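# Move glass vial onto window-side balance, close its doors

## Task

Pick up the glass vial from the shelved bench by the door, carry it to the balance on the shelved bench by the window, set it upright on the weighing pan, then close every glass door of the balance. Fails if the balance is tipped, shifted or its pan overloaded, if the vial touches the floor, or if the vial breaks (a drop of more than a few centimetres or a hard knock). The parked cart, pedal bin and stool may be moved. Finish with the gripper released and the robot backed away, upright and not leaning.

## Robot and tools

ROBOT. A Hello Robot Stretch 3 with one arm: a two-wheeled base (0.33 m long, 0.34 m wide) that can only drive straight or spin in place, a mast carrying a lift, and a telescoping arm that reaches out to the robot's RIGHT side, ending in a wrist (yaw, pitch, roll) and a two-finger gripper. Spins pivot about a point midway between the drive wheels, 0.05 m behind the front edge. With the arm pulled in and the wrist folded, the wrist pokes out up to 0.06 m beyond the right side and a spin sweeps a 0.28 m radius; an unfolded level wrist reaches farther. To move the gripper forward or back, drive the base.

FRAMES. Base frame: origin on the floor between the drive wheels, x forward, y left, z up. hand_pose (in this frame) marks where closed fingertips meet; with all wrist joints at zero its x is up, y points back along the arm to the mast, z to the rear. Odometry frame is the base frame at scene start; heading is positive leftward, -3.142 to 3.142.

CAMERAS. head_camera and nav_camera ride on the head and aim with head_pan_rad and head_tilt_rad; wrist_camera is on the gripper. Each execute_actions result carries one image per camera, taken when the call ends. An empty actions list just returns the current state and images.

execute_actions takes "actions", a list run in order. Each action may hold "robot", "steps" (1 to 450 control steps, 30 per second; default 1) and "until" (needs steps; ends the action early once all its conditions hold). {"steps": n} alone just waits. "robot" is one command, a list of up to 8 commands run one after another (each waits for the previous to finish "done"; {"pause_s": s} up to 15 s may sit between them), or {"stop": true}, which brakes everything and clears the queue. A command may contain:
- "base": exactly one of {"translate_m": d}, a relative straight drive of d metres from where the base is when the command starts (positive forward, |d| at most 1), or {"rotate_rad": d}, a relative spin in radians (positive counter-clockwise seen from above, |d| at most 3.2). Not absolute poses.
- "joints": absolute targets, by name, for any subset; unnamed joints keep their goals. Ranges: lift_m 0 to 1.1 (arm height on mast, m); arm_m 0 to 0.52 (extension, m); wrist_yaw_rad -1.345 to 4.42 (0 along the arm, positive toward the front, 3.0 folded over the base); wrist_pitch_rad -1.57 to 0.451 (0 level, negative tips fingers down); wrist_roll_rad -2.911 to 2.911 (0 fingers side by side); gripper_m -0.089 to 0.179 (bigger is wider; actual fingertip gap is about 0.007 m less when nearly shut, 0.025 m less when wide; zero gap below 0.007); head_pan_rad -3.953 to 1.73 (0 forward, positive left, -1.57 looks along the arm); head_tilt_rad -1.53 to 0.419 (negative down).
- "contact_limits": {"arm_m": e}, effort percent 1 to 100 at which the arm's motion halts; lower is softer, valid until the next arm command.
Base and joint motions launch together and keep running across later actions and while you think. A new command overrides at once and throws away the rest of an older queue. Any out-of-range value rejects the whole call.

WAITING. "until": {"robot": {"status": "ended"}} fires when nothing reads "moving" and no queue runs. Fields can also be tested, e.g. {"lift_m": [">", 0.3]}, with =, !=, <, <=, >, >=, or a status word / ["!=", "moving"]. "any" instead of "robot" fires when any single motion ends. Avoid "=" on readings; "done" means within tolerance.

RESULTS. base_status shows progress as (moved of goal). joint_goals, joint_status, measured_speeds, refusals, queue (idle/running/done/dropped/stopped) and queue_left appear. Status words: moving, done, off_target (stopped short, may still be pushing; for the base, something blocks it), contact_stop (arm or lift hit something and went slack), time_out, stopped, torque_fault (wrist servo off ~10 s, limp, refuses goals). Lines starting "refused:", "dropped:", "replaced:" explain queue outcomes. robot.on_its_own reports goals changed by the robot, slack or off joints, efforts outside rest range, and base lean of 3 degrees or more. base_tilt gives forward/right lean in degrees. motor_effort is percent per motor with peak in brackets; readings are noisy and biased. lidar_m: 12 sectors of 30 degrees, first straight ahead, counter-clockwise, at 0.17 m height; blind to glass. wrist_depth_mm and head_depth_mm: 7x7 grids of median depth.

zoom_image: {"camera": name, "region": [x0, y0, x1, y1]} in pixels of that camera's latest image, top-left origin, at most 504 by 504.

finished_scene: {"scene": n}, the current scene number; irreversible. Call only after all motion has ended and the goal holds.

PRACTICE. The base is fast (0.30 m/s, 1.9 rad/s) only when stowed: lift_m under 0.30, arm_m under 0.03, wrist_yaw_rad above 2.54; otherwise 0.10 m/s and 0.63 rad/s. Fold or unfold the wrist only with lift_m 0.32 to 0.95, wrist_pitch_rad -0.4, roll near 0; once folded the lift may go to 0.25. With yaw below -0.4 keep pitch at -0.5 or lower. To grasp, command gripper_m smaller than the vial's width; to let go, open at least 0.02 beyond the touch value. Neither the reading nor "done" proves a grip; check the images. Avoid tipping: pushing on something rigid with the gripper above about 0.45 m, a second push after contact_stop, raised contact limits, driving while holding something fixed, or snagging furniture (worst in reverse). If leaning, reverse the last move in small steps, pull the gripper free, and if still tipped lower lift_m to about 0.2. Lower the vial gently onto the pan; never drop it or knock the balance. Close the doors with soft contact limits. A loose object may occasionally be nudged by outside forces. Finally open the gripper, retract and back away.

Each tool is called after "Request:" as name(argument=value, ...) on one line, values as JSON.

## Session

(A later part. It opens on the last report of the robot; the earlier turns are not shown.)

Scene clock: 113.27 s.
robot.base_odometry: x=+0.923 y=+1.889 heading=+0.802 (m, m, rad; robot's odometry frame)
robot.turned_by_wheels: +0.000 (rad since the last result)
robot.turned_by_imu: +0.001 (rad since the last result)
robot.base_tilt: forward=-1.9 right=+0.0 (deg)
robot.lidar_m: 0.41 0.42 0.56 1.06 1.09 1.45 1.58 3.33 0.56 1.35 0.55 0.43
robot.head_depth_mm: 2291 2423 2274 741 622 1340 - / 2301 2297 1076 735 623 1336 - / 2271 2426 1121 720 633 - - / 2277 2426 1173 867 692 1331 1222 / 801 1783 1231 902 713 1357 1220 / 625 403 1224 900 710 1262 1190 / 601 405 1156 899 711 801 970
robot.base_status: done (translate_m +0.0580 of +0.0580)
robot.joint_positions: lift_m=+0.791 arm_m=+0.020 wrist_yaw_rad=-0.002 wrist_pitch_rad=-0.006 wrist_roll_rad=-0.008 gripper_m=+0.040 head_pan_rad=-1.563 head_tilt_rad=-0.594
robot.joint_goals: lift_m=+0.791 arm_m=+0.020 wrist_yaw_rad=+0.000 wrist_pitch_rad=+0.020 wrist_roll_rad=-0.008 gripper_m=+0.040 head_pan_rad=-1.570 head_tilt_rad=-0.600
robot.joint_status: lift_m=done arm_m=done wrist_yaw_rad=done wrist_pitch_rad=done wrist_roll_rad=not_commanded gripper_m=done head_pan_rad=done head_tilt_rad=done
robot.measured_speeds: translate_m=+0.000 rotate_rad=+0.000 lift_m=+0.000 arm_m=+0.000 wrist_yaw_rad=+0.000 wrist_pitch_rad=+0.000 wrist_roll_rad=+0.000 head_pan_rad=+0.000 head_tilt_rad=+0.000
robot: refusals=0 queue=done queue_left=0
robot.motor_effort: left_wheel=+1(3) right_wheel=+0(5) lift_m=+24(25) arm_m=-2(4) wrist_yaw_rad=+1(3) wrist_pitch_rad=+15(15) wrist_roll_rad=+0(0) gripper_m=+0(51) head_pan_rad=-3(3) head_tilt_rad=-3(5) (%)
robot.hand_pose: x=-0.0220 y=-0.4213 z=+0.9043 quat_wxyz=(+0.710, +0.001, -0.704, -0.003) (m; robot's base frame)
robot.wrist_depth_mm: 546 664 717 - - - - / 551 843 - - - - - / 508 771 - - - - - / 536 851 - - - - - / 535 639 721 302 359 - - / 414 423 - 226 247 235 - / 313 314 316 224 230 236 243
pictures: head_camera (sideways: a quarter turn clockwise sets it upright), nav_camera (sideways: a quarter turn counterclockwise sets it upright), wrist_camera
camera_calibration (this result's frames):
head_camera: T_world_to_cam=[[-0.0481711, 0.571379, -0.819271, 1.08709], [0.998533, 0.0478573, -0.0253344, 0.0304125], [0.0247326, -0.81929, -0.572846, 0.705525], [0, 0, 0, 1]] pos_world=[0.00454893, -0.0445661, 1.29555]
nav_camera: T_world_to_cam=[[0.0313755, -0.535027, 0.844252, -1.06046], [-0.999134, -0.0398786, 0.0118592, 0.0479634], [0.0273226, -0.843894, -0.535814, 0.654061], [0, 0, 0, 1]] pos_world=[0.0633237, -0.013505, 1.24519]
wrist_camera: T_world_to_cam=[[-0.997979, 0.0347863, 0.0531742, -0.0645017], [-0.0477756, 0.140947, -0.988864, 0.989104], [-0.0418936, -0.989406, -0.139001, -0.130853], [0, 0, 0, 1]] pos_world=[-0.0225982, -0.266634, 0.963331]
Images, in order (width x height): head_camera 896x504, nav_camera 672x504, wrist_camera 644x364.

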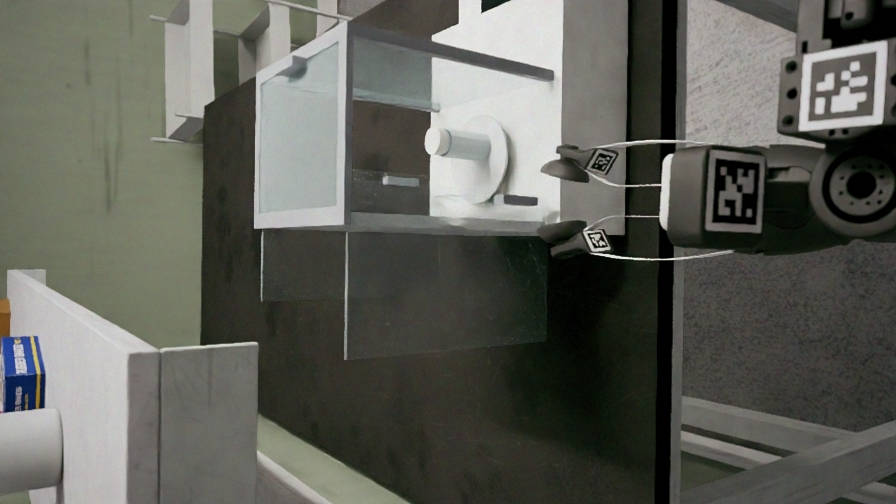

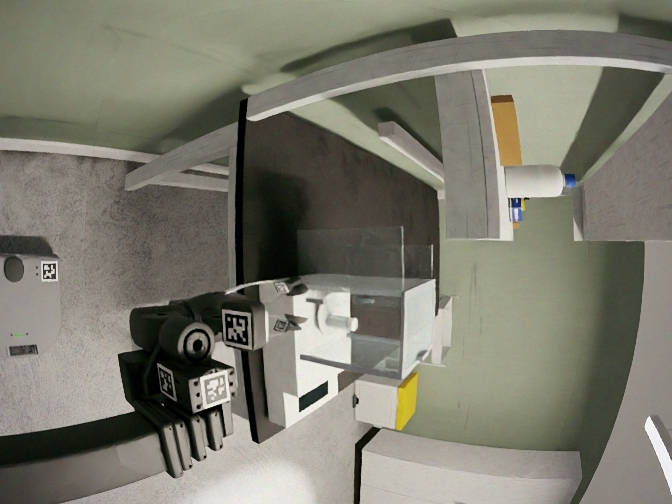

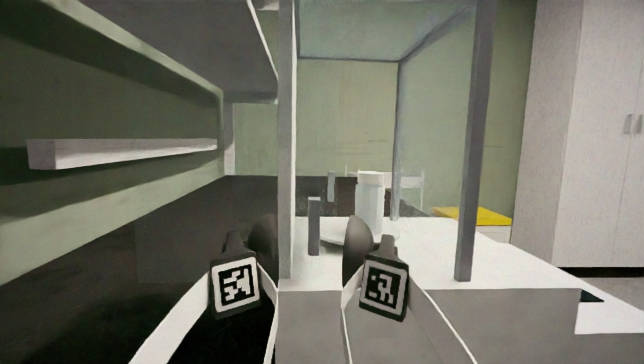

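Request:
execute_actions(actions=[{"robot":[{"joints":{"arm_m":0.058},"contact_limits":{"arm_m":6}},{"base":{"translate_m":-0.07}},{"base":{"translate_m":-0.055},"joints":{"arm_m":0.062},"contact_limits":{"arm_m":6}}],"steps":450,"until":{"robot":{"status":"ended"}}}])

Scene clock: 120.57 s.
robot.base_odometry: x=+0.836 y=+1.799 heading=+0.802 (m, m, rad; robot's odometry frame)
robot.turned_by_wheels: +0.000 (rad since the last result)
robot.turned_by_imu: +0.002 (rad since the last result)
robot.base_tilt: forward=-1.9 right=+0.0 (deg)
robot.lidar_m: 0.53 0.55 0.72 1.06 1.09 1.43 1.57 3.34 0.51 1.91 0.62 0.56
robot.head_depth_mm: 2295 2475 2722 2199 673 676 - / 2296 2429 1377 904 648 643 - / 2291 2360 1176 713 621 - - / 2296 2443 1225 711 635 1361 1217 / 2294 2429 1114 710 636 1362 1217 / 1699 1772 1166 868 713 1365 1217 / 762 1492 1221 897 711 1262 1187
robot.base_status: done (translate_m -0.0550 of -0.0550)
robot.joint_positions: lift_m=+0.791 arm_m=+0.062 wrist_yaw_rad=+0.007 wrist_pitch_rad=-0.005 wrist_roll_rad=-0.008 gripper_m=+0.040 head_pan_rad=-1.563 head_tilt_rad=-0.594
robot.joint_goals: lift_m=+0.791 arm_m=+0.062 wrist_yaw_rad=+0.000 wrist_pitch_rad=+0.020 wrist_roll_rad=-0.008 gripper_m=+0.040 head_pan_rad=-1.570 head_tilt_rad=-0.600
robot.joint_status: lift_m=done arm_m=done wrist_yaw_rad=done wrist_pitch_rad=done wrist_roll_rad=not_commanded gripper_m=done head_pan_rad=done head_tilt_rad=done
robot.measured_speeds: translate_m=+0.000 rotate_rad=+0.000 lift_m=+0.000 arm_m=+0.000 wrist_yaw_rad=+0.000 wrist_pitch_rad=+0.000 wrist_roll_rad=+0.000 head_pan_rad=+0.000 head_tilt_rad=+0.000
robot: refusals=0 queue=done queue_left=0
robot.motor_effort: left_wheel=+2(3) right_wheel=-2(7) lift_m=+24(24) arm_m=+2(4) wrist_yaw_rad=-3(5) wrist_pitch_rad=+15(15) wrist_roll_rad=+0(0) gripper_m=-2(2) head_pan_rad=-3(3) head_tilt_rad=-2(3) (%)
robot.contact_limits: arm_m 6 (drawing in: default 17, maximum 28; extending or still: default 24, maximum 39)
robot.hand_pose: x=-0.0197 y=-0.4629 z=+0.9044 quat_wxyz=(+0.710, +0.005, -0.704, +0.000) (m; robot's base frame)
robot.wrist_depth_mm: 376 243 - - - - - / 398 245 - - - - - / 541 244 - - - - - / 617 248 - - - - - / 559 247 267 345 - - - / 388 214 - 211 330 - - / 182 180 184 186 190 233 -
pictures: head_camera (sideways: a quarter turn clockwise sets it upright), nav_camera (sideways: a quarter turn counterclockwise sets it upright), wrist_camera
camera_calibration (this result's frames):
head_camera: T_world_to_cam=[[-0.048171, 0.571379, -0.819271, 1.08709], [0.998533, 0.0478572, -0.0253344, 0.0304124], [0.0247325, -0.81929, -0.572846, 0.705525], [0, 0, 0, 1]] pos_world=[0.00454892, -0.0445661, 1.29555]
nav_camera: T_world_to_cam=[[0.0313754, -0.535027, 0.844252, -1.06046], [-0.999134, -0.0398785, 0.0118592, 0.0479634], [0.0273225, -0.843894, -0.535814, 0.654061], [0, 0, 0, 1]] pos_world=[0.0633237, -0.013505, 1.24519]
wrist_camera: T_world_to_cam=[[-0.998252, 0.0257906, 0.0531679, -0.0649147], [-0.049043, 0.140349, -0.988887, 0.994837], [-0.032966, -0.989766, -0.138839, -0.172039], [0, 0, 0, 1]] pos_world=[-0.0216828, -0.308229, 0.963347]
Images, in order (width x height): head_camera 896x504, nav_camera 672x504, wrist_camera 644x364.

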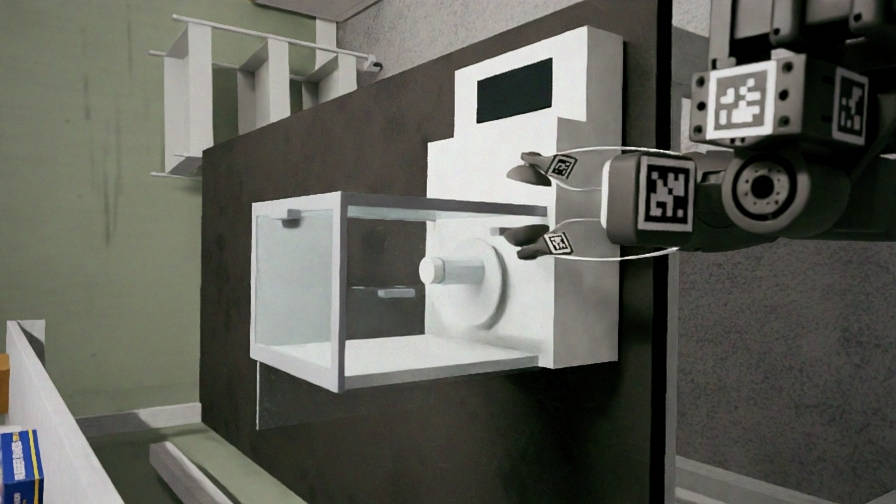

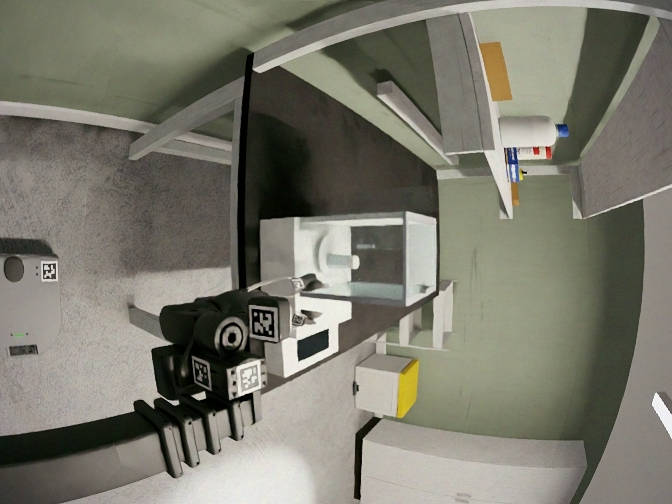

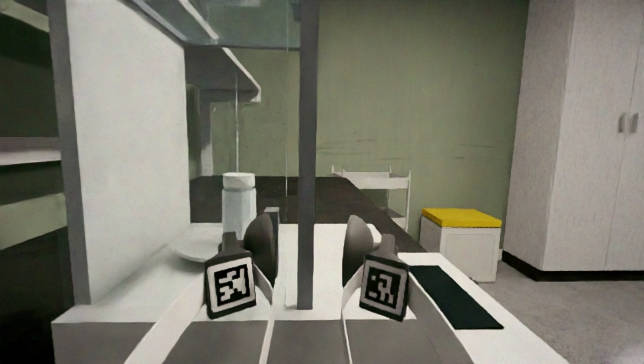

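Request:
execute_actions(actions=[{"robot":{"base":{"translate_m":-0.015}},"steps":450,"until":{"robot":{"status":"ended"}}}])

Scene clock: 124.87 s.
robot.base_odometry: x=+0.826 y=+1.788 heading=+0.802 (m, m, rad; robot's odometry frame)
robot.turned_by_wheels: +0.000 (rad since the last result)
robot.turned_by_imu: +0.001 (rad since the last result)
robot.base_tilt: forward=-1.8 right=+0.0 (deg)
robot.lidar_m: 0.55 0.56 0.74 1.06 1.09 1.42 1.57 3.33 0.51 1.91 0.63 0.58
robot.head_depth_mm: 2300 2470 2605 2197 696 677 - / 2298 2434 2270 907 655 646 - / 2301 2319 1237 739 629 - - / 2298 2436 1117 685 636 1364 1221 / 2304 2429 1227 709 638 1362 1219 / 1722 1792 623 810 672 1366 1216 / 769 1531 1222 899 711 1262 1212
robot.base_status: done (translate_m -0.0150 of -0.0150)
robot.joint_positions: lift_m=+0.791 arm_m=+0.062 wrist_yaw_rad=+0.009 wrist_pitch_rad=-0.005 wrist_roll_rad=-0.008 gripper_m=+0.040 head_pan_rad=-1.563 head_tilt_rad=-0.594
robot.joint_goals: lift_m=+0.791 arm_m=+0.062 wrist_yaw_rad=+0.000 wrist_pitch_rad=+0.020 wrist_roll_rad=-0.008 gripper_m=+0.040 head_pan_rad=-1.570 head_tilt_rad=-0.600
robot.joint_status: lift_m=done arm_m=done wrist_yaw_rad=done wrist_pitch_rad=done wrist_roll_rad=not_commanded gripper_m=done head_pan_rad=done head_tilt_rad=done
robot.measured_speeds: translate_m=+0.000 rotate_rad=+0.000 lift_m=+0.000 arm_m=+0.000 wrist_yaw_rad=+0.000 wrist_pitch_rad=+0.000 wrist_roll_rad=+0.000 head_pan_rad=+0.000 head_tilt_rad=+0.000
robot: refusals=0 queue=done queue_left=0
robot.motor_effort: left_wheel=+2(4) right_wheel=-4(6) lift_m=+24(24) arm_m=+2(2) wrist_yaw_rad=-5(5) wrist_pitch_rad=+15(15) wrist_roll_rad=+0(0) gripper_m=-3(4) head_pan_rad=-3(3) head_tilt_rad=-3(3) (%)
robot.contact_limits: arm_m 6 (drawing in: default 17, maximum 28; extending or still: default 24, maximum 39)
robot.hand_pose: x=-0.0191 y=-0.4629 z=+0.9044 quat_wxyz=(+0.710, +0.005, -0.704, +0.001) (m; robot's base frame)
robot.wrist_depth_mm: 194 268 - - - - - / 194 270 - - - - - / 195 271 - - - - - / 201 271 - - - - - / 208 265 267 347 - - - / 287 221 - 212 331 - - / 178 181 184 188 190 244 -
pictures: head_camera (sideways: a quarter turn clockwise sets it upright), nav_camera (sideways: a quarter turn counterclockwise sets it upright), wrist_camera
camera_calibration (this result's frames):
head_camera: T_world_to_cam=[[-0.0481709, 0.571379, -0.819271, 1.08709], [0.998533, 0.0478571, -0.0253344, 0.0304125], [0.0247324, -0.81929, -0.572846, 0.705525], [0, 0, 0, 1]] pos_world=[0.00454892, -0.0445661, 1.29555]
nav_camera: T_world_to_cam=[[0.0313753, -0.535026, 0.844253, -1.06046], [-0.999134, -0.0398784, 0.0118592, 0.0479634], [0.0273224, -0.843894, -0.535814, 0.654061], [0, 0, 0, 1]] pos_world=[0.0633237, -0.0135051, 1.24519]
wrist_camera: T_world_to_cam=[[-0.99831, 0.023464, 0.0531669, -0.065396], [-0.049369, 0.140234, -0.988887, 0.994807], [-0.030659, -0.98984, -0.138838, -0.172006], [0, 0, 0, 1]] pos_world=[-0.0214464, -0.308229, 0.963347]
Images, in order (width x height): head_camera 896x504, nav_camera 672x504, wrist_camera 644x364.

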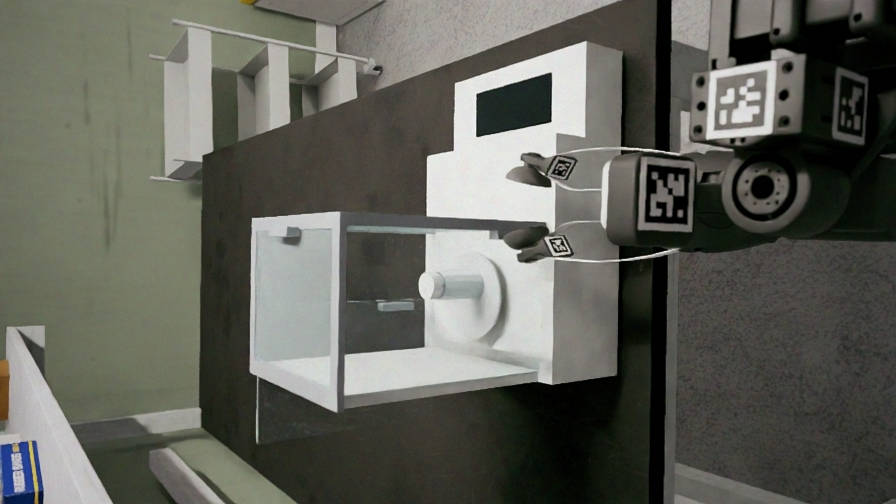

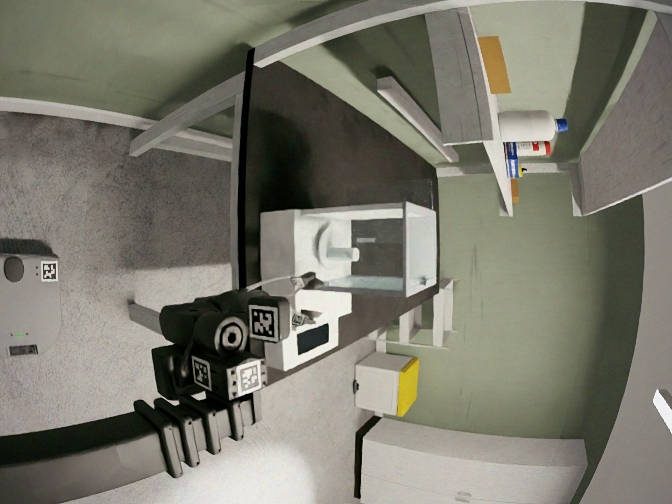

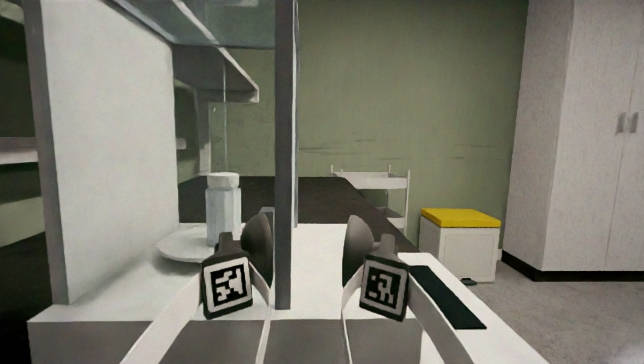

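Request:
execute_actions(actions=[{"robot":[{"base":{"translate_m":-0.003}},{"joints":{"arm_m":0.0,"gripper_m":0.05}},{"base":{"translate_m":-0.52},"joints":{"wrist_yaw_rad":1.57,"gripper_m":0.04}},{"base":{"rotate_rad":1.59},"joints":{"head_pan_rad":-1.2,"head_tilt_rad":-0.6}},{"base":{"translate_m":-0.98}}],"steps":450,"until":{"robot":{"status":"ended"}}},{"steps":450,"until":{"robot":{"status":"ended"}}}])

Scene clock: 157.60 s.
robot.base_odometry: x=+1.179 y=+0.745 heading=+2.392 (m, m, rad; robot's odometry frame)
robot.turned_by_wheels: +1.590 (rad since the last result)
robot.turned_by_imu: +1.620 (rad since the last result)
robot.base_tilt: forward=-1.9 right=+0.0 (deg)
robot.lidar_m: 2.01 1.63 1.98 3.25 1.86 1.37 1.28 0.99 1.01 0.97 1.00 0.54
robot.head_depth_mm: 674 964 1063 912 716 592 515 / 809 996 1093 908 717 591 515 / 895 1042 1128 907 716 591 526 / 778 1081 1120 812 715 590 537 / 885 1088 734 737 662 589 1217 / 1034 1164 796 732 632 597 1219 / 1119 1238 1397 735 629 619 956
robot.base_status: done (translate_m -0.9800 of -0.9800)
robot.joint_positions: lift_m=+0.791 arm_m=+0.000 wrist_yaw_rad=+1.567 wrist_pitch_rad=-0.005 wrist_roll_rad=-0.008 gripper_m=+0.040 head_pan_rad=-1.207 head_tilt_rad=-0.594
robot.joint_goals: lift_m=+0.791 arm_m=+0.000 wrist_yaw_rad=+1.570 wrist_pitch_rad=+0.020 wrist_roll_rad=-0.008 gripper_m=+0.040 head_pan_rad=-1.200 head_tilt_rad=-0.600
robot.joint_status: lift_m=done arm_m=done wrist_yaw_rad=done wrist_pitch_rad=done wrist_roll_rad=not_commanded gripper_m=done head_pan_rad=done head_tilt_rad=done
robot.measured_speeds: translate_m=+0.000 rotate_rad=+0.000 lift_m=+0.000 arm_m=+0.000 wrist_yaw_rad=+0.000 wrist_pitch_rad=+0.000 wrist_roll_rad=+0.000 head_pan_rad=+0.000 head_tilt_rad=+0.000
robot: refusals=0 queue=done queue_left=0
robot.motor_effort: left_wheel=-1(4) right_wheel=+1(8) lift_m=+24(24) arm_m=-2(3) wrist_yaw_rad=+2(6) wrist_pitch_rad=+15(15) wrist_roll_rad=+0(0) gripper_m=+2(45) head_pan_rad=+2(21) head_tilt_rad=-3(6) (%)
robot.hand_pose: x=+0.2347 y=-0.1461 z=+0.9044 quat_wxyz=(+0.505, +0.498, -0.497, +0.500) (m; robot's base frame)
robot.wrist_depth_mm: - - - - - - - / - - - - - - - / - - - - - - 952 / - - - - - - 965 / - - - - - - 372 / - - - - 440 338 288 / - - - - - 294 235
pictures: head_camera (sideways: a quarter turn clockwise sets it upright), nav_camera (sideways: a quarter turn counterclockwise sets it upright), wrist_camera
camera_calibration (this result's frames):
head_camera: T_world_to_cam=[[-0.244444, 0.518692, -0.819271, 1.08829], [0.919128, 0.393143, -0.0253344, 0.0308968], [0.30895, -0.759208, -0.572847, 0.703791], [0, 0, 0, 1]] pos_world=[0.0201911, -0.0423082, 1.29555]
nav_camera: T_world_to_cam=[[0.216024, -0.490481, 0.844252, -1.06159], [-0.922475, -0.385875, 0.0118592, 0.0474958], [0.319959, -0.781363, -0.535815, 0.652276], [0, 0, 0, 1]] pos_world=[0.0644405, 0.00730293, 1.24519]
wrist_camera: T_world_to_cam=[[-0.0361557, -0.997931, 0.0531658, -0.194521], [-0.140742, -0.0475856, -0.988902, 0.956967], [0.989386, -0.0432371, -0.138731, 0.0480813], [0, 0, 0, 1]] pos_world=[0.0800817, -0.146502, 0.963358]
Images, in order (width x height): head_camera 896x504, nav_camera 672x504, wrist_camera 644x364.

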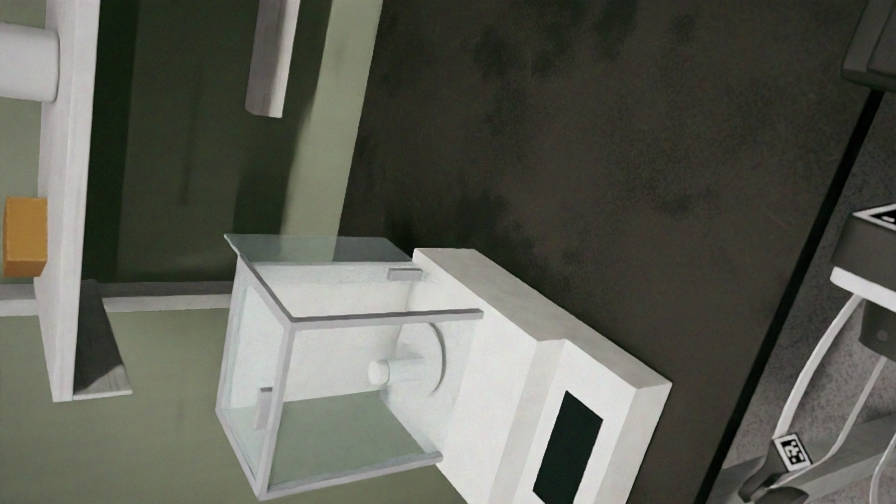

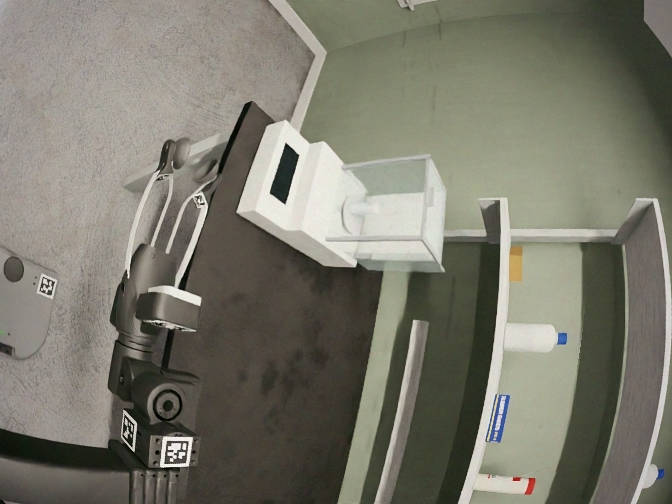

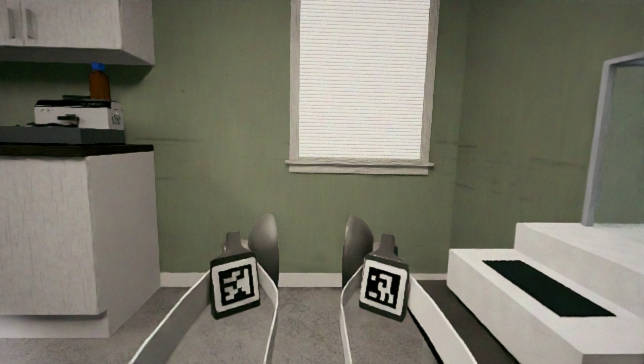

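Request:
execute_actions(actions=[{"robot":{"base":{"translate_m":-0.01},"joints":{"arm_m":0.45},"contact_limits":{"arm_m":10}},"steps":450,"until":{"robot":{"status":"ended"}}}])

Scene clock: 164.73 s.
robot.base_odometry: x=+1.187 y=+0.738 heading=+2.392 (m, m, rad; robot's odometry frame)
robot.turned_by_wheels: +0.000 (rad since the last result)
robot.turned_by_imu: +0.001 (rad since the last result)
robot.base_tilt: forward=-1.9 right=+0.0 (deg)
robot.lidar_m: 2.02 1.64 2.00 2.93 1.85 1.36 1.27 0.99 1.01 0.97 1.00 0.55
robot.head_depth_mm: 817 962 1062 966 718 593 504 / 700 996 1096 942 717 592 514 / 895 1044 1127 874 713 591 538 / 774 1086 1159 810 714 589 1148 / 899 1059 736 729 673 590 1192 / 1026 1165 802 735 631 602 1219 / 1114 1242 1397 732 630 623 966
robot.base_status: done (translate_m -0.0100 of -0.0100)
robot.joint_positions: lift_m=+0.791 arm_m=+0.450 wrist_yaw_rad=+1.568 wrist_pitch_rad=-0.005 wrist_roll_rad=-0.008 gripper_m=+0.040 head_pan_rad=-1.207 head_tilt_rad=-0.594
robot.joint_goals: lift_m=+0.791 arm_m=+0.450 wrist_yaw_rad=+1.570 wrist_pitch_rad=+0.020 wrist_roll_rad=-0.008 gripper_m=+0.040 head_pan_rad=-1.200 head_tilt_rad=-0.600
robot.joint_status: lift_m=done arm_m=done wrist_yaw_rad=done wrist_pitch_rad=done wrist_roll_rad=not_commanded gripper_m=done head_pan_rad=done head_tilt_rad=done
robot.measured_speeds: translate_m=+0.000 rotate_rad=+0.000 lift_m=+0.000 arm_m=+0.000 wrist_yaw_rad=+0.000 wrist_pitch_rad=+0.000 wrist_roll_rad=+0.000 head_pan_rad=+0.000 head_tilt_rad=+0.000
robot: refusals=0 queue=done queue_left=0
robot.motor_effort: left_wheel=-1(6) right_wheel=+2(3) lift_m=+24(24) arm_m=+2(1) wrist_yaw_rad=+2(2) wrist_pitch_rad=+15(15) wrist_roll_rad=+0(0) gripper_m=+0(0) head_pan_rad=+2(2) head_tilt_rad=-3(3) (%)
robot.contact_limits: arm_m 10 (drawing in: default 17, maximum 28; extending or still: default 24, maximum 39)
robot.hand_pose: x=+0.2347 y=-0.5956 z=+0.9044 quat_wxyz=(+0.504, +0.499, -0.497, +0.500) (m; robot's base frame)
robot.wrist_depth_mm: - - - - - 731 418 / - - - - - 753 451 / - - - - - 761 448 / - - - - - 769 461 / - - 340 298 - 768 463 / 315 219 - 225 468 440 451 / 219 219 224 227 291 325 329
pictures: head_camera (sideways: a quarter turn clockwise sets it upright), nav_camera (sideways: a quarter turn counterclockwise sets it upright), wrist_camera
camera_calibration (this result's frames):
head_camera: T_world_to_cam=[[-0.24445, 0.518689, -0.819271, 1.08829], [0.919124, 0.393153, -0.0253344, 0.0308969], [0.308958, -0.759205, -0.572846, 0.703791], [0, 0, 0, 1]] pos_world=[0.0201916, -0.042308, 1.29555]
nav_camera: T_world_to_cam=[[0.216029, -0.490478, 0.844253, -1.06159], [-0.922471, -0.385885, 0.0118592, 0.0474958], [0.319968, -0.78136, -0.535814, 0.652276], [0, 0, 0, 1]] pos_world=[0.0644404, 0.00730359, 1.24519]
wrist_camera: T_world_to_cam=[[-0.0358716, -0.997941, 0.0531659, -0.643174], [-0.140729, -0.0476258, -0.988902, 0.935549], [0.989398, -0.0429554, -0.138731, 0.0288105], [0, 0, 0, 1]] pos_world=[0.080082, -0.596056, 0.963358]
Images, in order (width x height): head_camera 896x504, nav_camera 672x504, wrist_camera 644x364.

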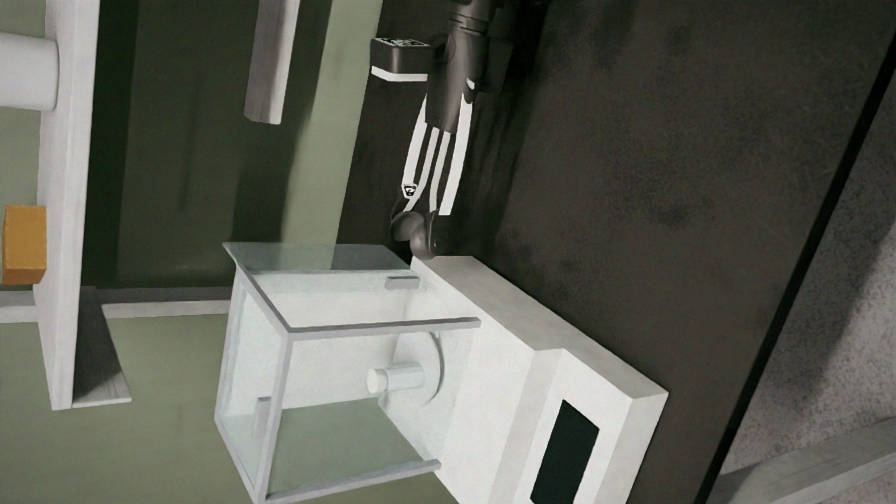

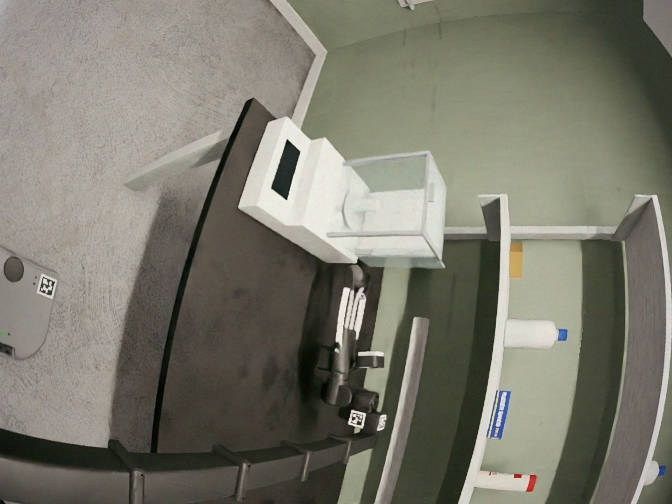

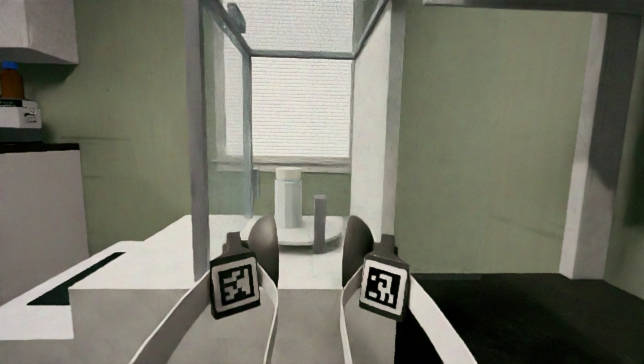

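Request:
execute_actions(actions=[{"robot":[{"base":{"translate_m":0.04}},{"joints":{"arm_m":0.375},"contact_limits":{"arm_m":10}}],"steps":450,"until":{"robot":{"status":"ended"}}}])

Scene clock: 169.93 s.
robot.base_odometry: x=+1.157 y=+0.765 heading=+2.392 (m, m, rad; robot's odometry frame)
robot.turned_by_wheels: +0.000 (rad since the last result)
robot.turned_by_imu: +0.000 (rad since the last result)
robot.base_tilt: forward=-1.9 right=+0.0 (deg)
robot.lidar_m: 1.98 1.61 1.94 2.93 1.90 1.40 1.31 1.02 1.01 0.96 1.00 0.52
robot.head_depth_mm: 660 961 1062 944 695 591 504 / 875 1000 1090 984 696 592 514 / 765 1043 1129 943 716 590 537 / 804 1049 731 779 709 590 1149 / 837 1108 735 709 634 588 1196 / 1059 1169 1338 734 630 589 1217 / 1115 1248 1411 1561 628 618 907
robot.base_status: done (translate_m +0.0400 of +0.0400)
robot.joint_positions: lift_m=+0.791 arm_m=+0.375 wrist_yaw_rad=+1.563 wrist_pitch_rad=-0.005 wrist_roll_rad=-0.008 gripper_m=+0.040 head_pan_rad=-1.207 head_tilt_rad=-0.594
robot.joint_goals: lift_m=+0.791 arm_m=+0.375 wrist_yaw_rad=+1.570 wrist_pitch_rad=+0.020 wrist_roll_rad=-0.008 gripper_m=+0.040 head_pan_rad=-1.200 head_tilt_rad=-0.600
robot.joint_status: lift_m=done arm_m=done wrist_yaw_rad=done wrist_pitch_rad=done wrist_roll_rad=not_commanded gripper_m=done head_pan_rad=done head_tilt_rad=done
robot.measured_speeds: translate_m=+0.000 rotate_rad=+0.000 lift_m=+0.000 arm_m=+0.000 wrist_yaw_rad=+0.000 wrist_pitch_rad=+0.000 wrist_roll_rad=+0.000 head_pan_rad=+0.000 head_tilt_rad=+0.000
robot: refusals=0 queue=done queue_left=0
robot.motor_effort: left_wheel=-3(2) right_wheel=+5(5) lift_m=+24(24) arm_m=-2(2) wrist_yaw_rad=+4(4) wrist_pitch_rad=+15(15) wrist_roll_rad=+0(0) gripper_m=-2(2) head_pan_rad=+2(2) head_tilt_rad=-3(4) (%)
robot.contact_limits: arm_m 10 (drawing in: default 17, maximum 28; extending or still: default 24, maximum 39)
robot.hand_pose: x=+0.2347 y=-0.5223 z=+0.9044 quat_wxyz=(+0.506, +0.497, -0.498, +0.499) (m; robot's base frame)
robot.wrist_depth_mm: - - - - - 202 603 / - - - - - 215 601 / - - - - - 215 602 / - - - - 332 230 602 / - - - 303 295 229 584 / - 306 - 210 245 230 446 / - 215 180 183 185 189 326
pictures: head_camera (sideways: a quarter turn clockwise sets it upright), nav_camera (sideways: a quarter turn counterclockwise sets it upright), wrist_camera
camera_calibration (this result's frames):
head_camera: T_world_to_cam=[[-0.244454, 0.518688, -0.819271, 1.08829], [0.919122, 0.393159, -0.0253344, 0.0308969], [0.308963, -0.759203, -0.572847, 0.703791], [0, 0, 0, 1]] pos_world=[0.0201919, -0.042308, 1.29555]
nav_camera: T_world_to_cam=[[0.216032, -0.490477, 0.844252, -1.06159], [-0.922468, -0.385891, 0.0118592, 0.0474958], [0.319973, -0.781358, -0.535815, 0.652276], [0, 0, 0, 1]] pos_world=[0.0644403, 0.00730395, 1.24519]
wrist_camera: T_world_to_cam=[[-0.040345, -0.99777, 0.0531636, -0.568817], [-0.140844, -0.0469967, -0.988916, 0.939436], [0.989209, -0.0473856, -0.138634, 0.029613], [0, 0, 0, 1]] pos_world=[0.0800718, -0.521995, 0.963368]
Images, in order (width x height): head_camera 896x504, nav_camera 672x504, wrist_camera 644x364.

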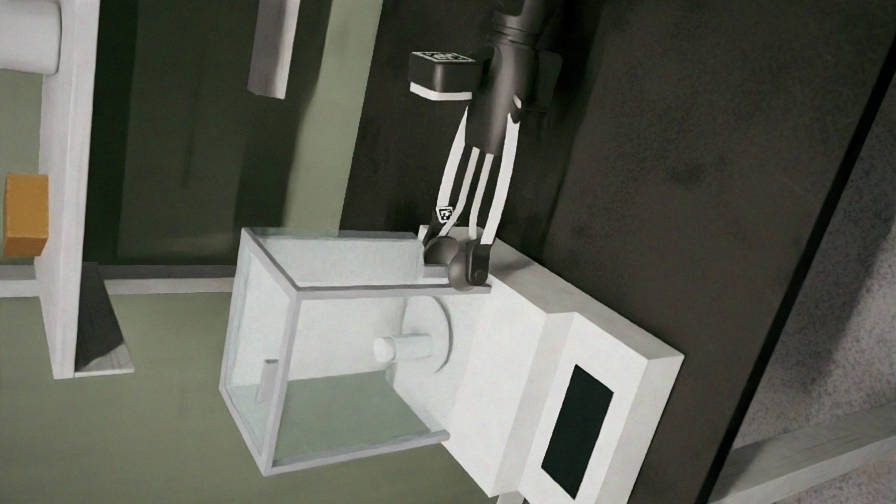

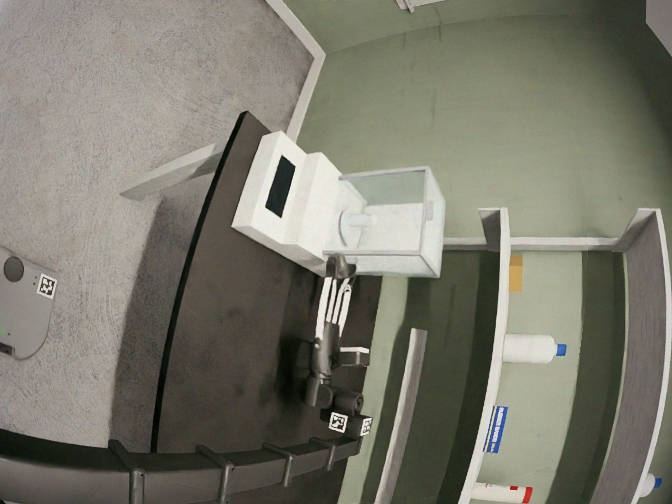

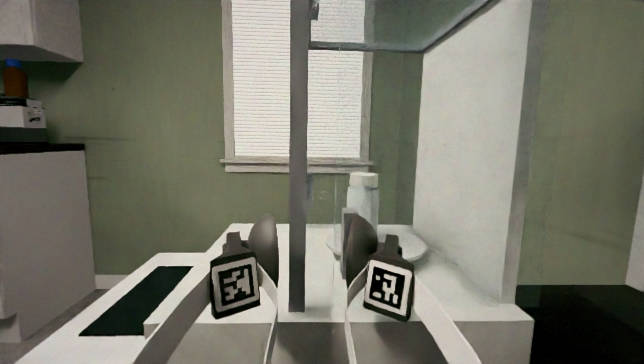

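Request:
execute_actions(actions=[{"robot":{"joints":{"arm_m":0.355},"contact_limits":{"arm_m":10}},"steps":90,"until":{"robot":{"status":"ended"}}}])

Scene clock: 175.13 s.
robot.base_odometry: x=+1.157 y=+0.765 heading=+2.392 (m, m, rad; robot's odometry frame)
robot.turned_by_wheels: +0.000 (rad since the last result)
robot.turned_by_imu: +0.001 (rad since the last result)
robot.base_tilt: forward=-1.9 right=+0.0 (deg)
robot.lidar_m: 1.98 1.61 1.94 2.93 1.90 1.39 1.31 1.02 1.01 0.97 1.00 0.52
robot.head_depth_mm: 659 962 1061 927 686 592 504 / 874 1000 1095 982 695 591 515 / 764 1041 1126 941 713 590 537 / 807 1047 731 778 709 590 1149 / 834 1109 733 708 634 589 1194 / 1051 1172 1342 736 629 588 1221 / 1112 1246 1409 1575 629 620 906
robot.base_status: done (translate_m +0.0400 of +0.0400)
robot.joint_positions: lift_m=+0.791 arm_m=+0.355 wrist_yaw_rad=+1.563 wrist_pitch_rad=-0.005 wrist_roll_rad=-0.008 gripper_m=+0.040 head_pan_rad=-1.207 head_tilt_rad=-0.594
robot.joint_goals: lift_m=+0.791 arm_m=+0.355 wrist_yaw_rad=+1.570 wrist_pitch_rad=+0.020 wrist_roll_rad=-0.008 gripper_m=+0.040 head_pan_rad=-1.200 head_tilt_rad=-0.600
robot.joint_status: lift_m=done arm_m=done wrist_yaw_rad=done wrist_pitch_rad=done wrist_roll_rad=not_commanded gripper_m=done head_pan_rad=done head_tilt_rad=done
robot.measured_speeds: translate_m=+0.000 rotate_rad=+0.000 lift_m=+0.000 arm_m=+0.000 wrist_yaw_rad=+0.000 wrist_pitch_rad=+0.000 wrist_roll_rad=+0.000 head_pan_rad=+0.000 head_tilt_rad=+0.000
robot: refusals=0 queue=done queue_left=0
robot.motor_effort: left_wheel=-3(3) right_wheel=+5(5) lift_m=+24(24) arm_m=-2(3) wrist_yaw_rad=+4(5) wrist_pitch_rad=+15(15) wrist_roll_rad=+0(0) gripper_m=-1(1) head_pan_rad=+2(1) head_tilt_rad=-3(4) (%)
robot.contact_limits: arm_m 10 (drawing in: default 17, maximum 28; extending or still: default 24, maximum 39)
robot.hand_pose: x=+0.2347 y=-0.5023 z=+0.9044 quat_wxyz=(+0.506, +0.497, -0.498, +0.499) (m; robot's base frame)
robot.wrist_depth_mm: - - - - - 233 574 / - - - - - 232 578 / - - - - - 232 589 / - - - - - 231 593 / - - - 309 309 230 617 / - - - 198 246 216 448 / - 221 180 183 185 188 328
pictures: head_camera (sideways: a quarter turn clockwise sets it upright), nav_camera (sideways: a quarter turn counterclockwise sets it upright), wrist_camera
camera_calibration (this result's frames):
head_camera: T_world_to_cam=[[-0.244454, 0.518688, -0.819271, 1.08829], [0.919121, 0.393159, -0.0253344, 0.0308969], [0.308963, -0.759203, -0.572846, 0.703791], [0, 0, 0, 1]] pos_world=[0.0201919, -0.042308, 1.29555]
nav_camera: T_world_to_cam=[[0.216032, -0.490477, 0.844253, -1.06159], [-0.922468, -0.385891, 0.0118592, 0.0474958], [0.319973, -0.781358, -0.535814, 0.652276], [0, 0, 0, 1]] pos_world=[0.0644403, 0.00730395, 1.24519]
wrist_camera: T_world_to_cam=[[-0.0403543, -0.99777, 0.0531634, -0.548864], [-0.140845, -0.0469952, -0.988916, 0.940376], [0.989209, -0.0473948, -0.138634, 0.0305558], [0, 0, 0, 1]] pos_world=[0.0800718, -0.501999, 0.963368]
Images, in order (width x height): head_camera 896x504, nav_camera 672x504, wrist_camera 644x364.

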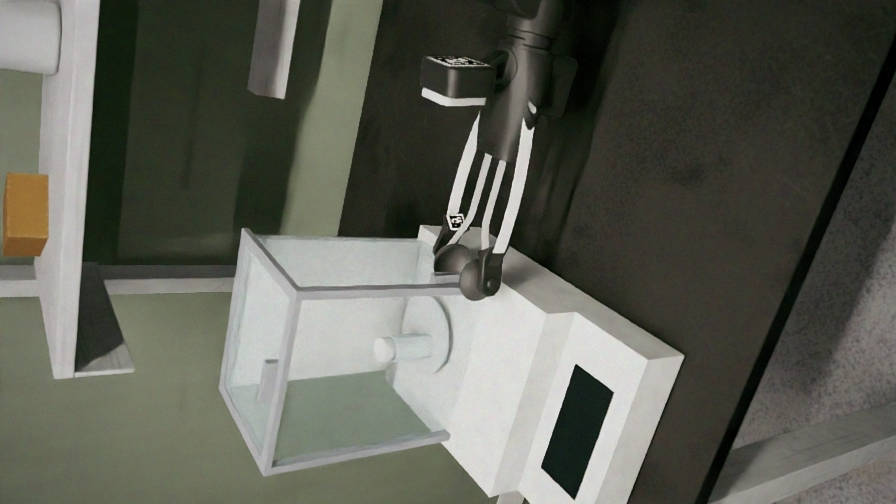

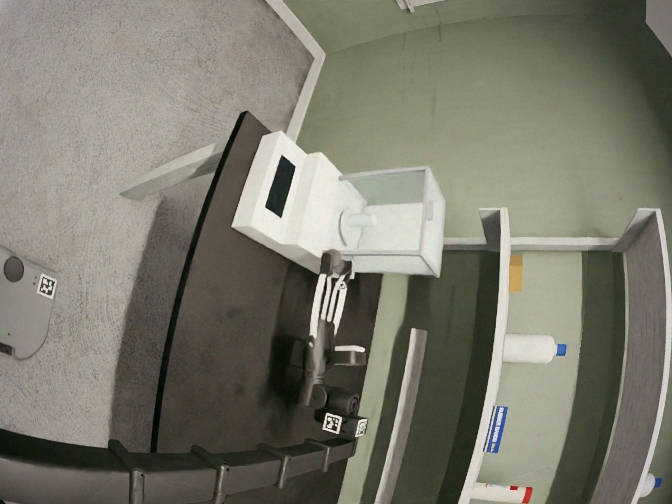

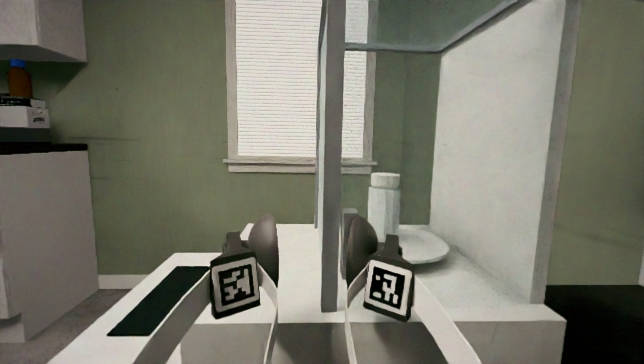

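Request:
zoom_image(camera="wrist_camera", region=[280, 170, 440, 330])

Request:
execute_actions(actions=[{"robot":{"joints":{"arm_m":0.35},"contact_limits":{"arm_m":10}},"steps":60,"until":{"robot":{"status":"ended"}}}])

Request:
zoom_image(camera="wrist_camera", region=[280, 170, 440, 330])

Region (280, 170, 440, 330) of wrist_camera's 644x364 image, scaled by 3.150.

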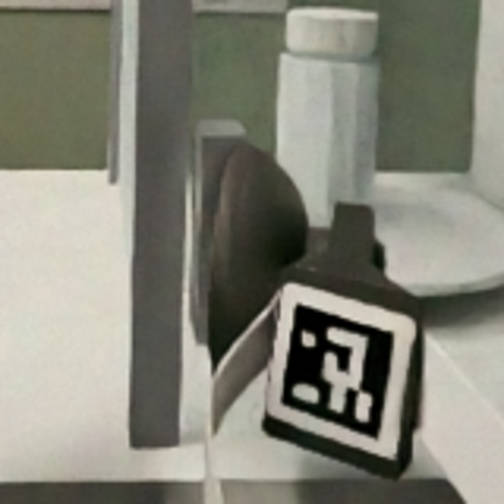

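Scene clock: 177.13 s.
robot.base_odometry: x=+1.157 y=+0.765 heading=+2.392 (m, m, rad; robot's odometry frame)
robot.turned_by_wheels: +0.000 (rad since the last result)
robot.turned_by_imu: +0.000 (rad since the last result)
robot.base_tilt: forward=-1.9 right=+0.1 (deg)
robot.lidar_m: 1.98 1.61 1.94 2.93 1.90 1.40 1.31 1.03 1.01 0.96 1.00 0.52
robot.head_depth_mm: 660 960 1064 927 677 592 504 / 874 999 1090 983 694 591 514 / 765 1042 1127 941 704 591 537 / 803 1047 731 780 709 591 1154 / 832 1109 734 707 634 590 1193 / 1057 1169 1338 733 629 588 1214 / 1114 1247 1402 1571 628 618 910
robot.base_status: done (translate_m +0.0400 of +0.0400)
robot.joint_positions: lift_m=+0.791 arm_m=+0.350 wrist_yaw_rad=+1.559 wrist_pitch_rad=-0.005 wrist_roll_rad=-0.008 gripper_m=+0.040 head_pan_rad=-1.207 head_tilt_rad=-0.594
robot.joint_goals: lift_m=+0.791 arm_m=+0.350 wrist_yaw_rad=+1.570 wrist_pitch_rad=+0.020 wrist_roll_rad=-0.008 gripper_m=+0.040 head_pan_rad=-1.200 head_tilt_rad=-0.600
robot.joint_status: lift_m=done arm_m=done wrist_yaw_rad=done wrist_pitch_rad=done wrist_roll_rad=not_commanded gripper_m=done head_pan_rad=done head_tilt_rad=done
robot.measured_speeds: translate_m=+0.000 rotate_rad=+0.000 lift_m=+0.000 arm_m=+0.000 wrist_yaw_rad=+0.000 wrist_pitch_rad=+0.000 wrist_roll_rad=+0.000 head_pan_rad=+0.000 head_tilt_rad=+0.000
robot: refusals=0 queue=done queue_left=0
robot.motor_effort: left_wheel=-3(3) right_wheel=+5(5) lift_m=+24(24) arm_m=-3(3) wrist_yaw_rad=+7(7) wrist_pitch_rad=+15(15) wrist_roll_rad=+0(0) gripper_m=-3(2) head_pan_rad=+3(3) head_tilt_rad=-2(4) (%)
robot.contact_limits: arm_m 10 (drawing in: default 17, maximum 28; extending or still: default 24, maximum 39)
robot.hand_pose: x=+0.2347 y=-0.4983 z=+0.9044 quat_wxyz=(+0.506, +0.496, -0.499, +0.498) (m; robot's base frame)
robot.wrist_depth_mm: - - - - - 238 574 / - - - - - 238 573 / - - - - - 236 594 / - - - - 352 236 594 / - - - 310 288 235 619 / - - - 209 246 215 447 / - 221 180 182 185 188 327
pictures: head_camera (sideways: a quarter turn clockwise sets it upright), nav_camera (sideways: a quarter turn counterclockwise sets it upright), wrist_camera
camera_calibration (this result's frames):
head_camera: T_world_to_cam=[[-0.244453, 0.518688, -0.819271, 1.08829], [0.919122, 0.393159, -0.0253344, 0.0308969], [0.308963, -0.759203, -0.572846, 0.703791], [0, 0, 0, 1]] pos_world=[0.0201918, -0.042308, 1.29555]
nav_camera: T_world_to_cam=[[0.216032, -0.490477, 0.844252, -1.06159], [-0.922468, -0.385891, 0.0118592, 0.0474958], [0.319973, -0.781358, -0.535815, 0.652276], [0, 0, 0, 1]] pos_world=[0.0644403, 0.00730394, 1.24519]
wrist_camera: T_world_to_cam=[[-0.0440583, -0.997613, 0.0531644, -0.543921], [-0.141018, -0.046473, -0.988916, 0.940864], [0.989026, -0.0510671, -0.138634, 0.0289681], [0, 0, 0, 1]] pos_world=[0.0800645, -0.497419, 0.963368]
Images, in order (width x height): head_camera 896x504, nav_camera 672x504, wrist_camera 644x364.

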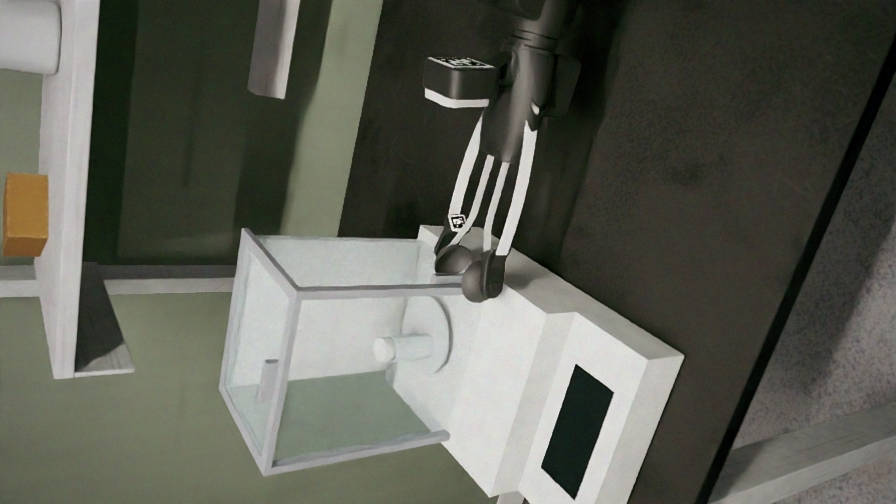

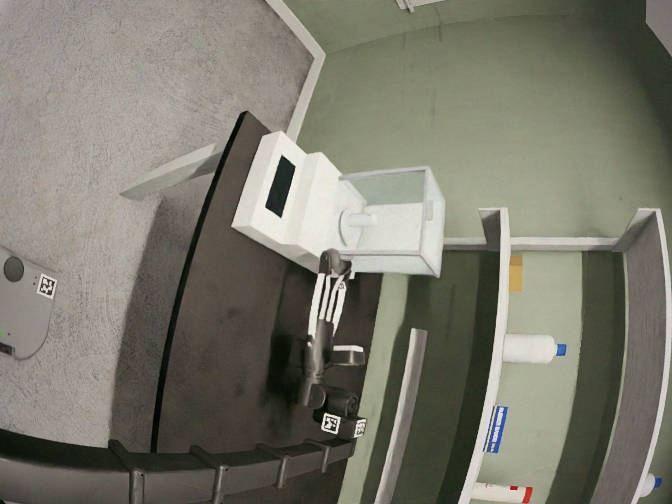

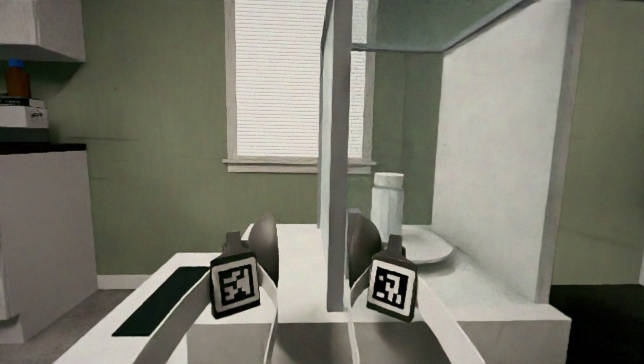

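Region (280, 170, 440, 330) of wrist_camera's 644x364 image, scaled by 3.150.

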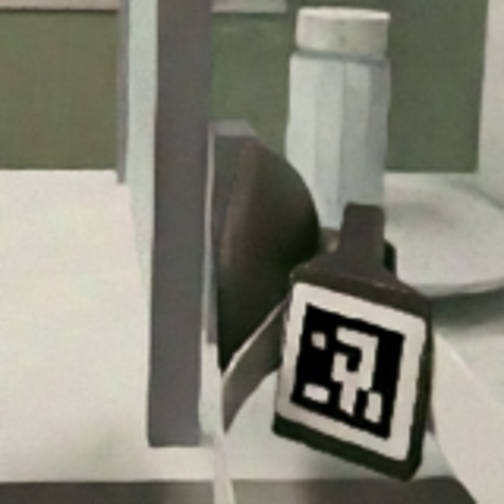

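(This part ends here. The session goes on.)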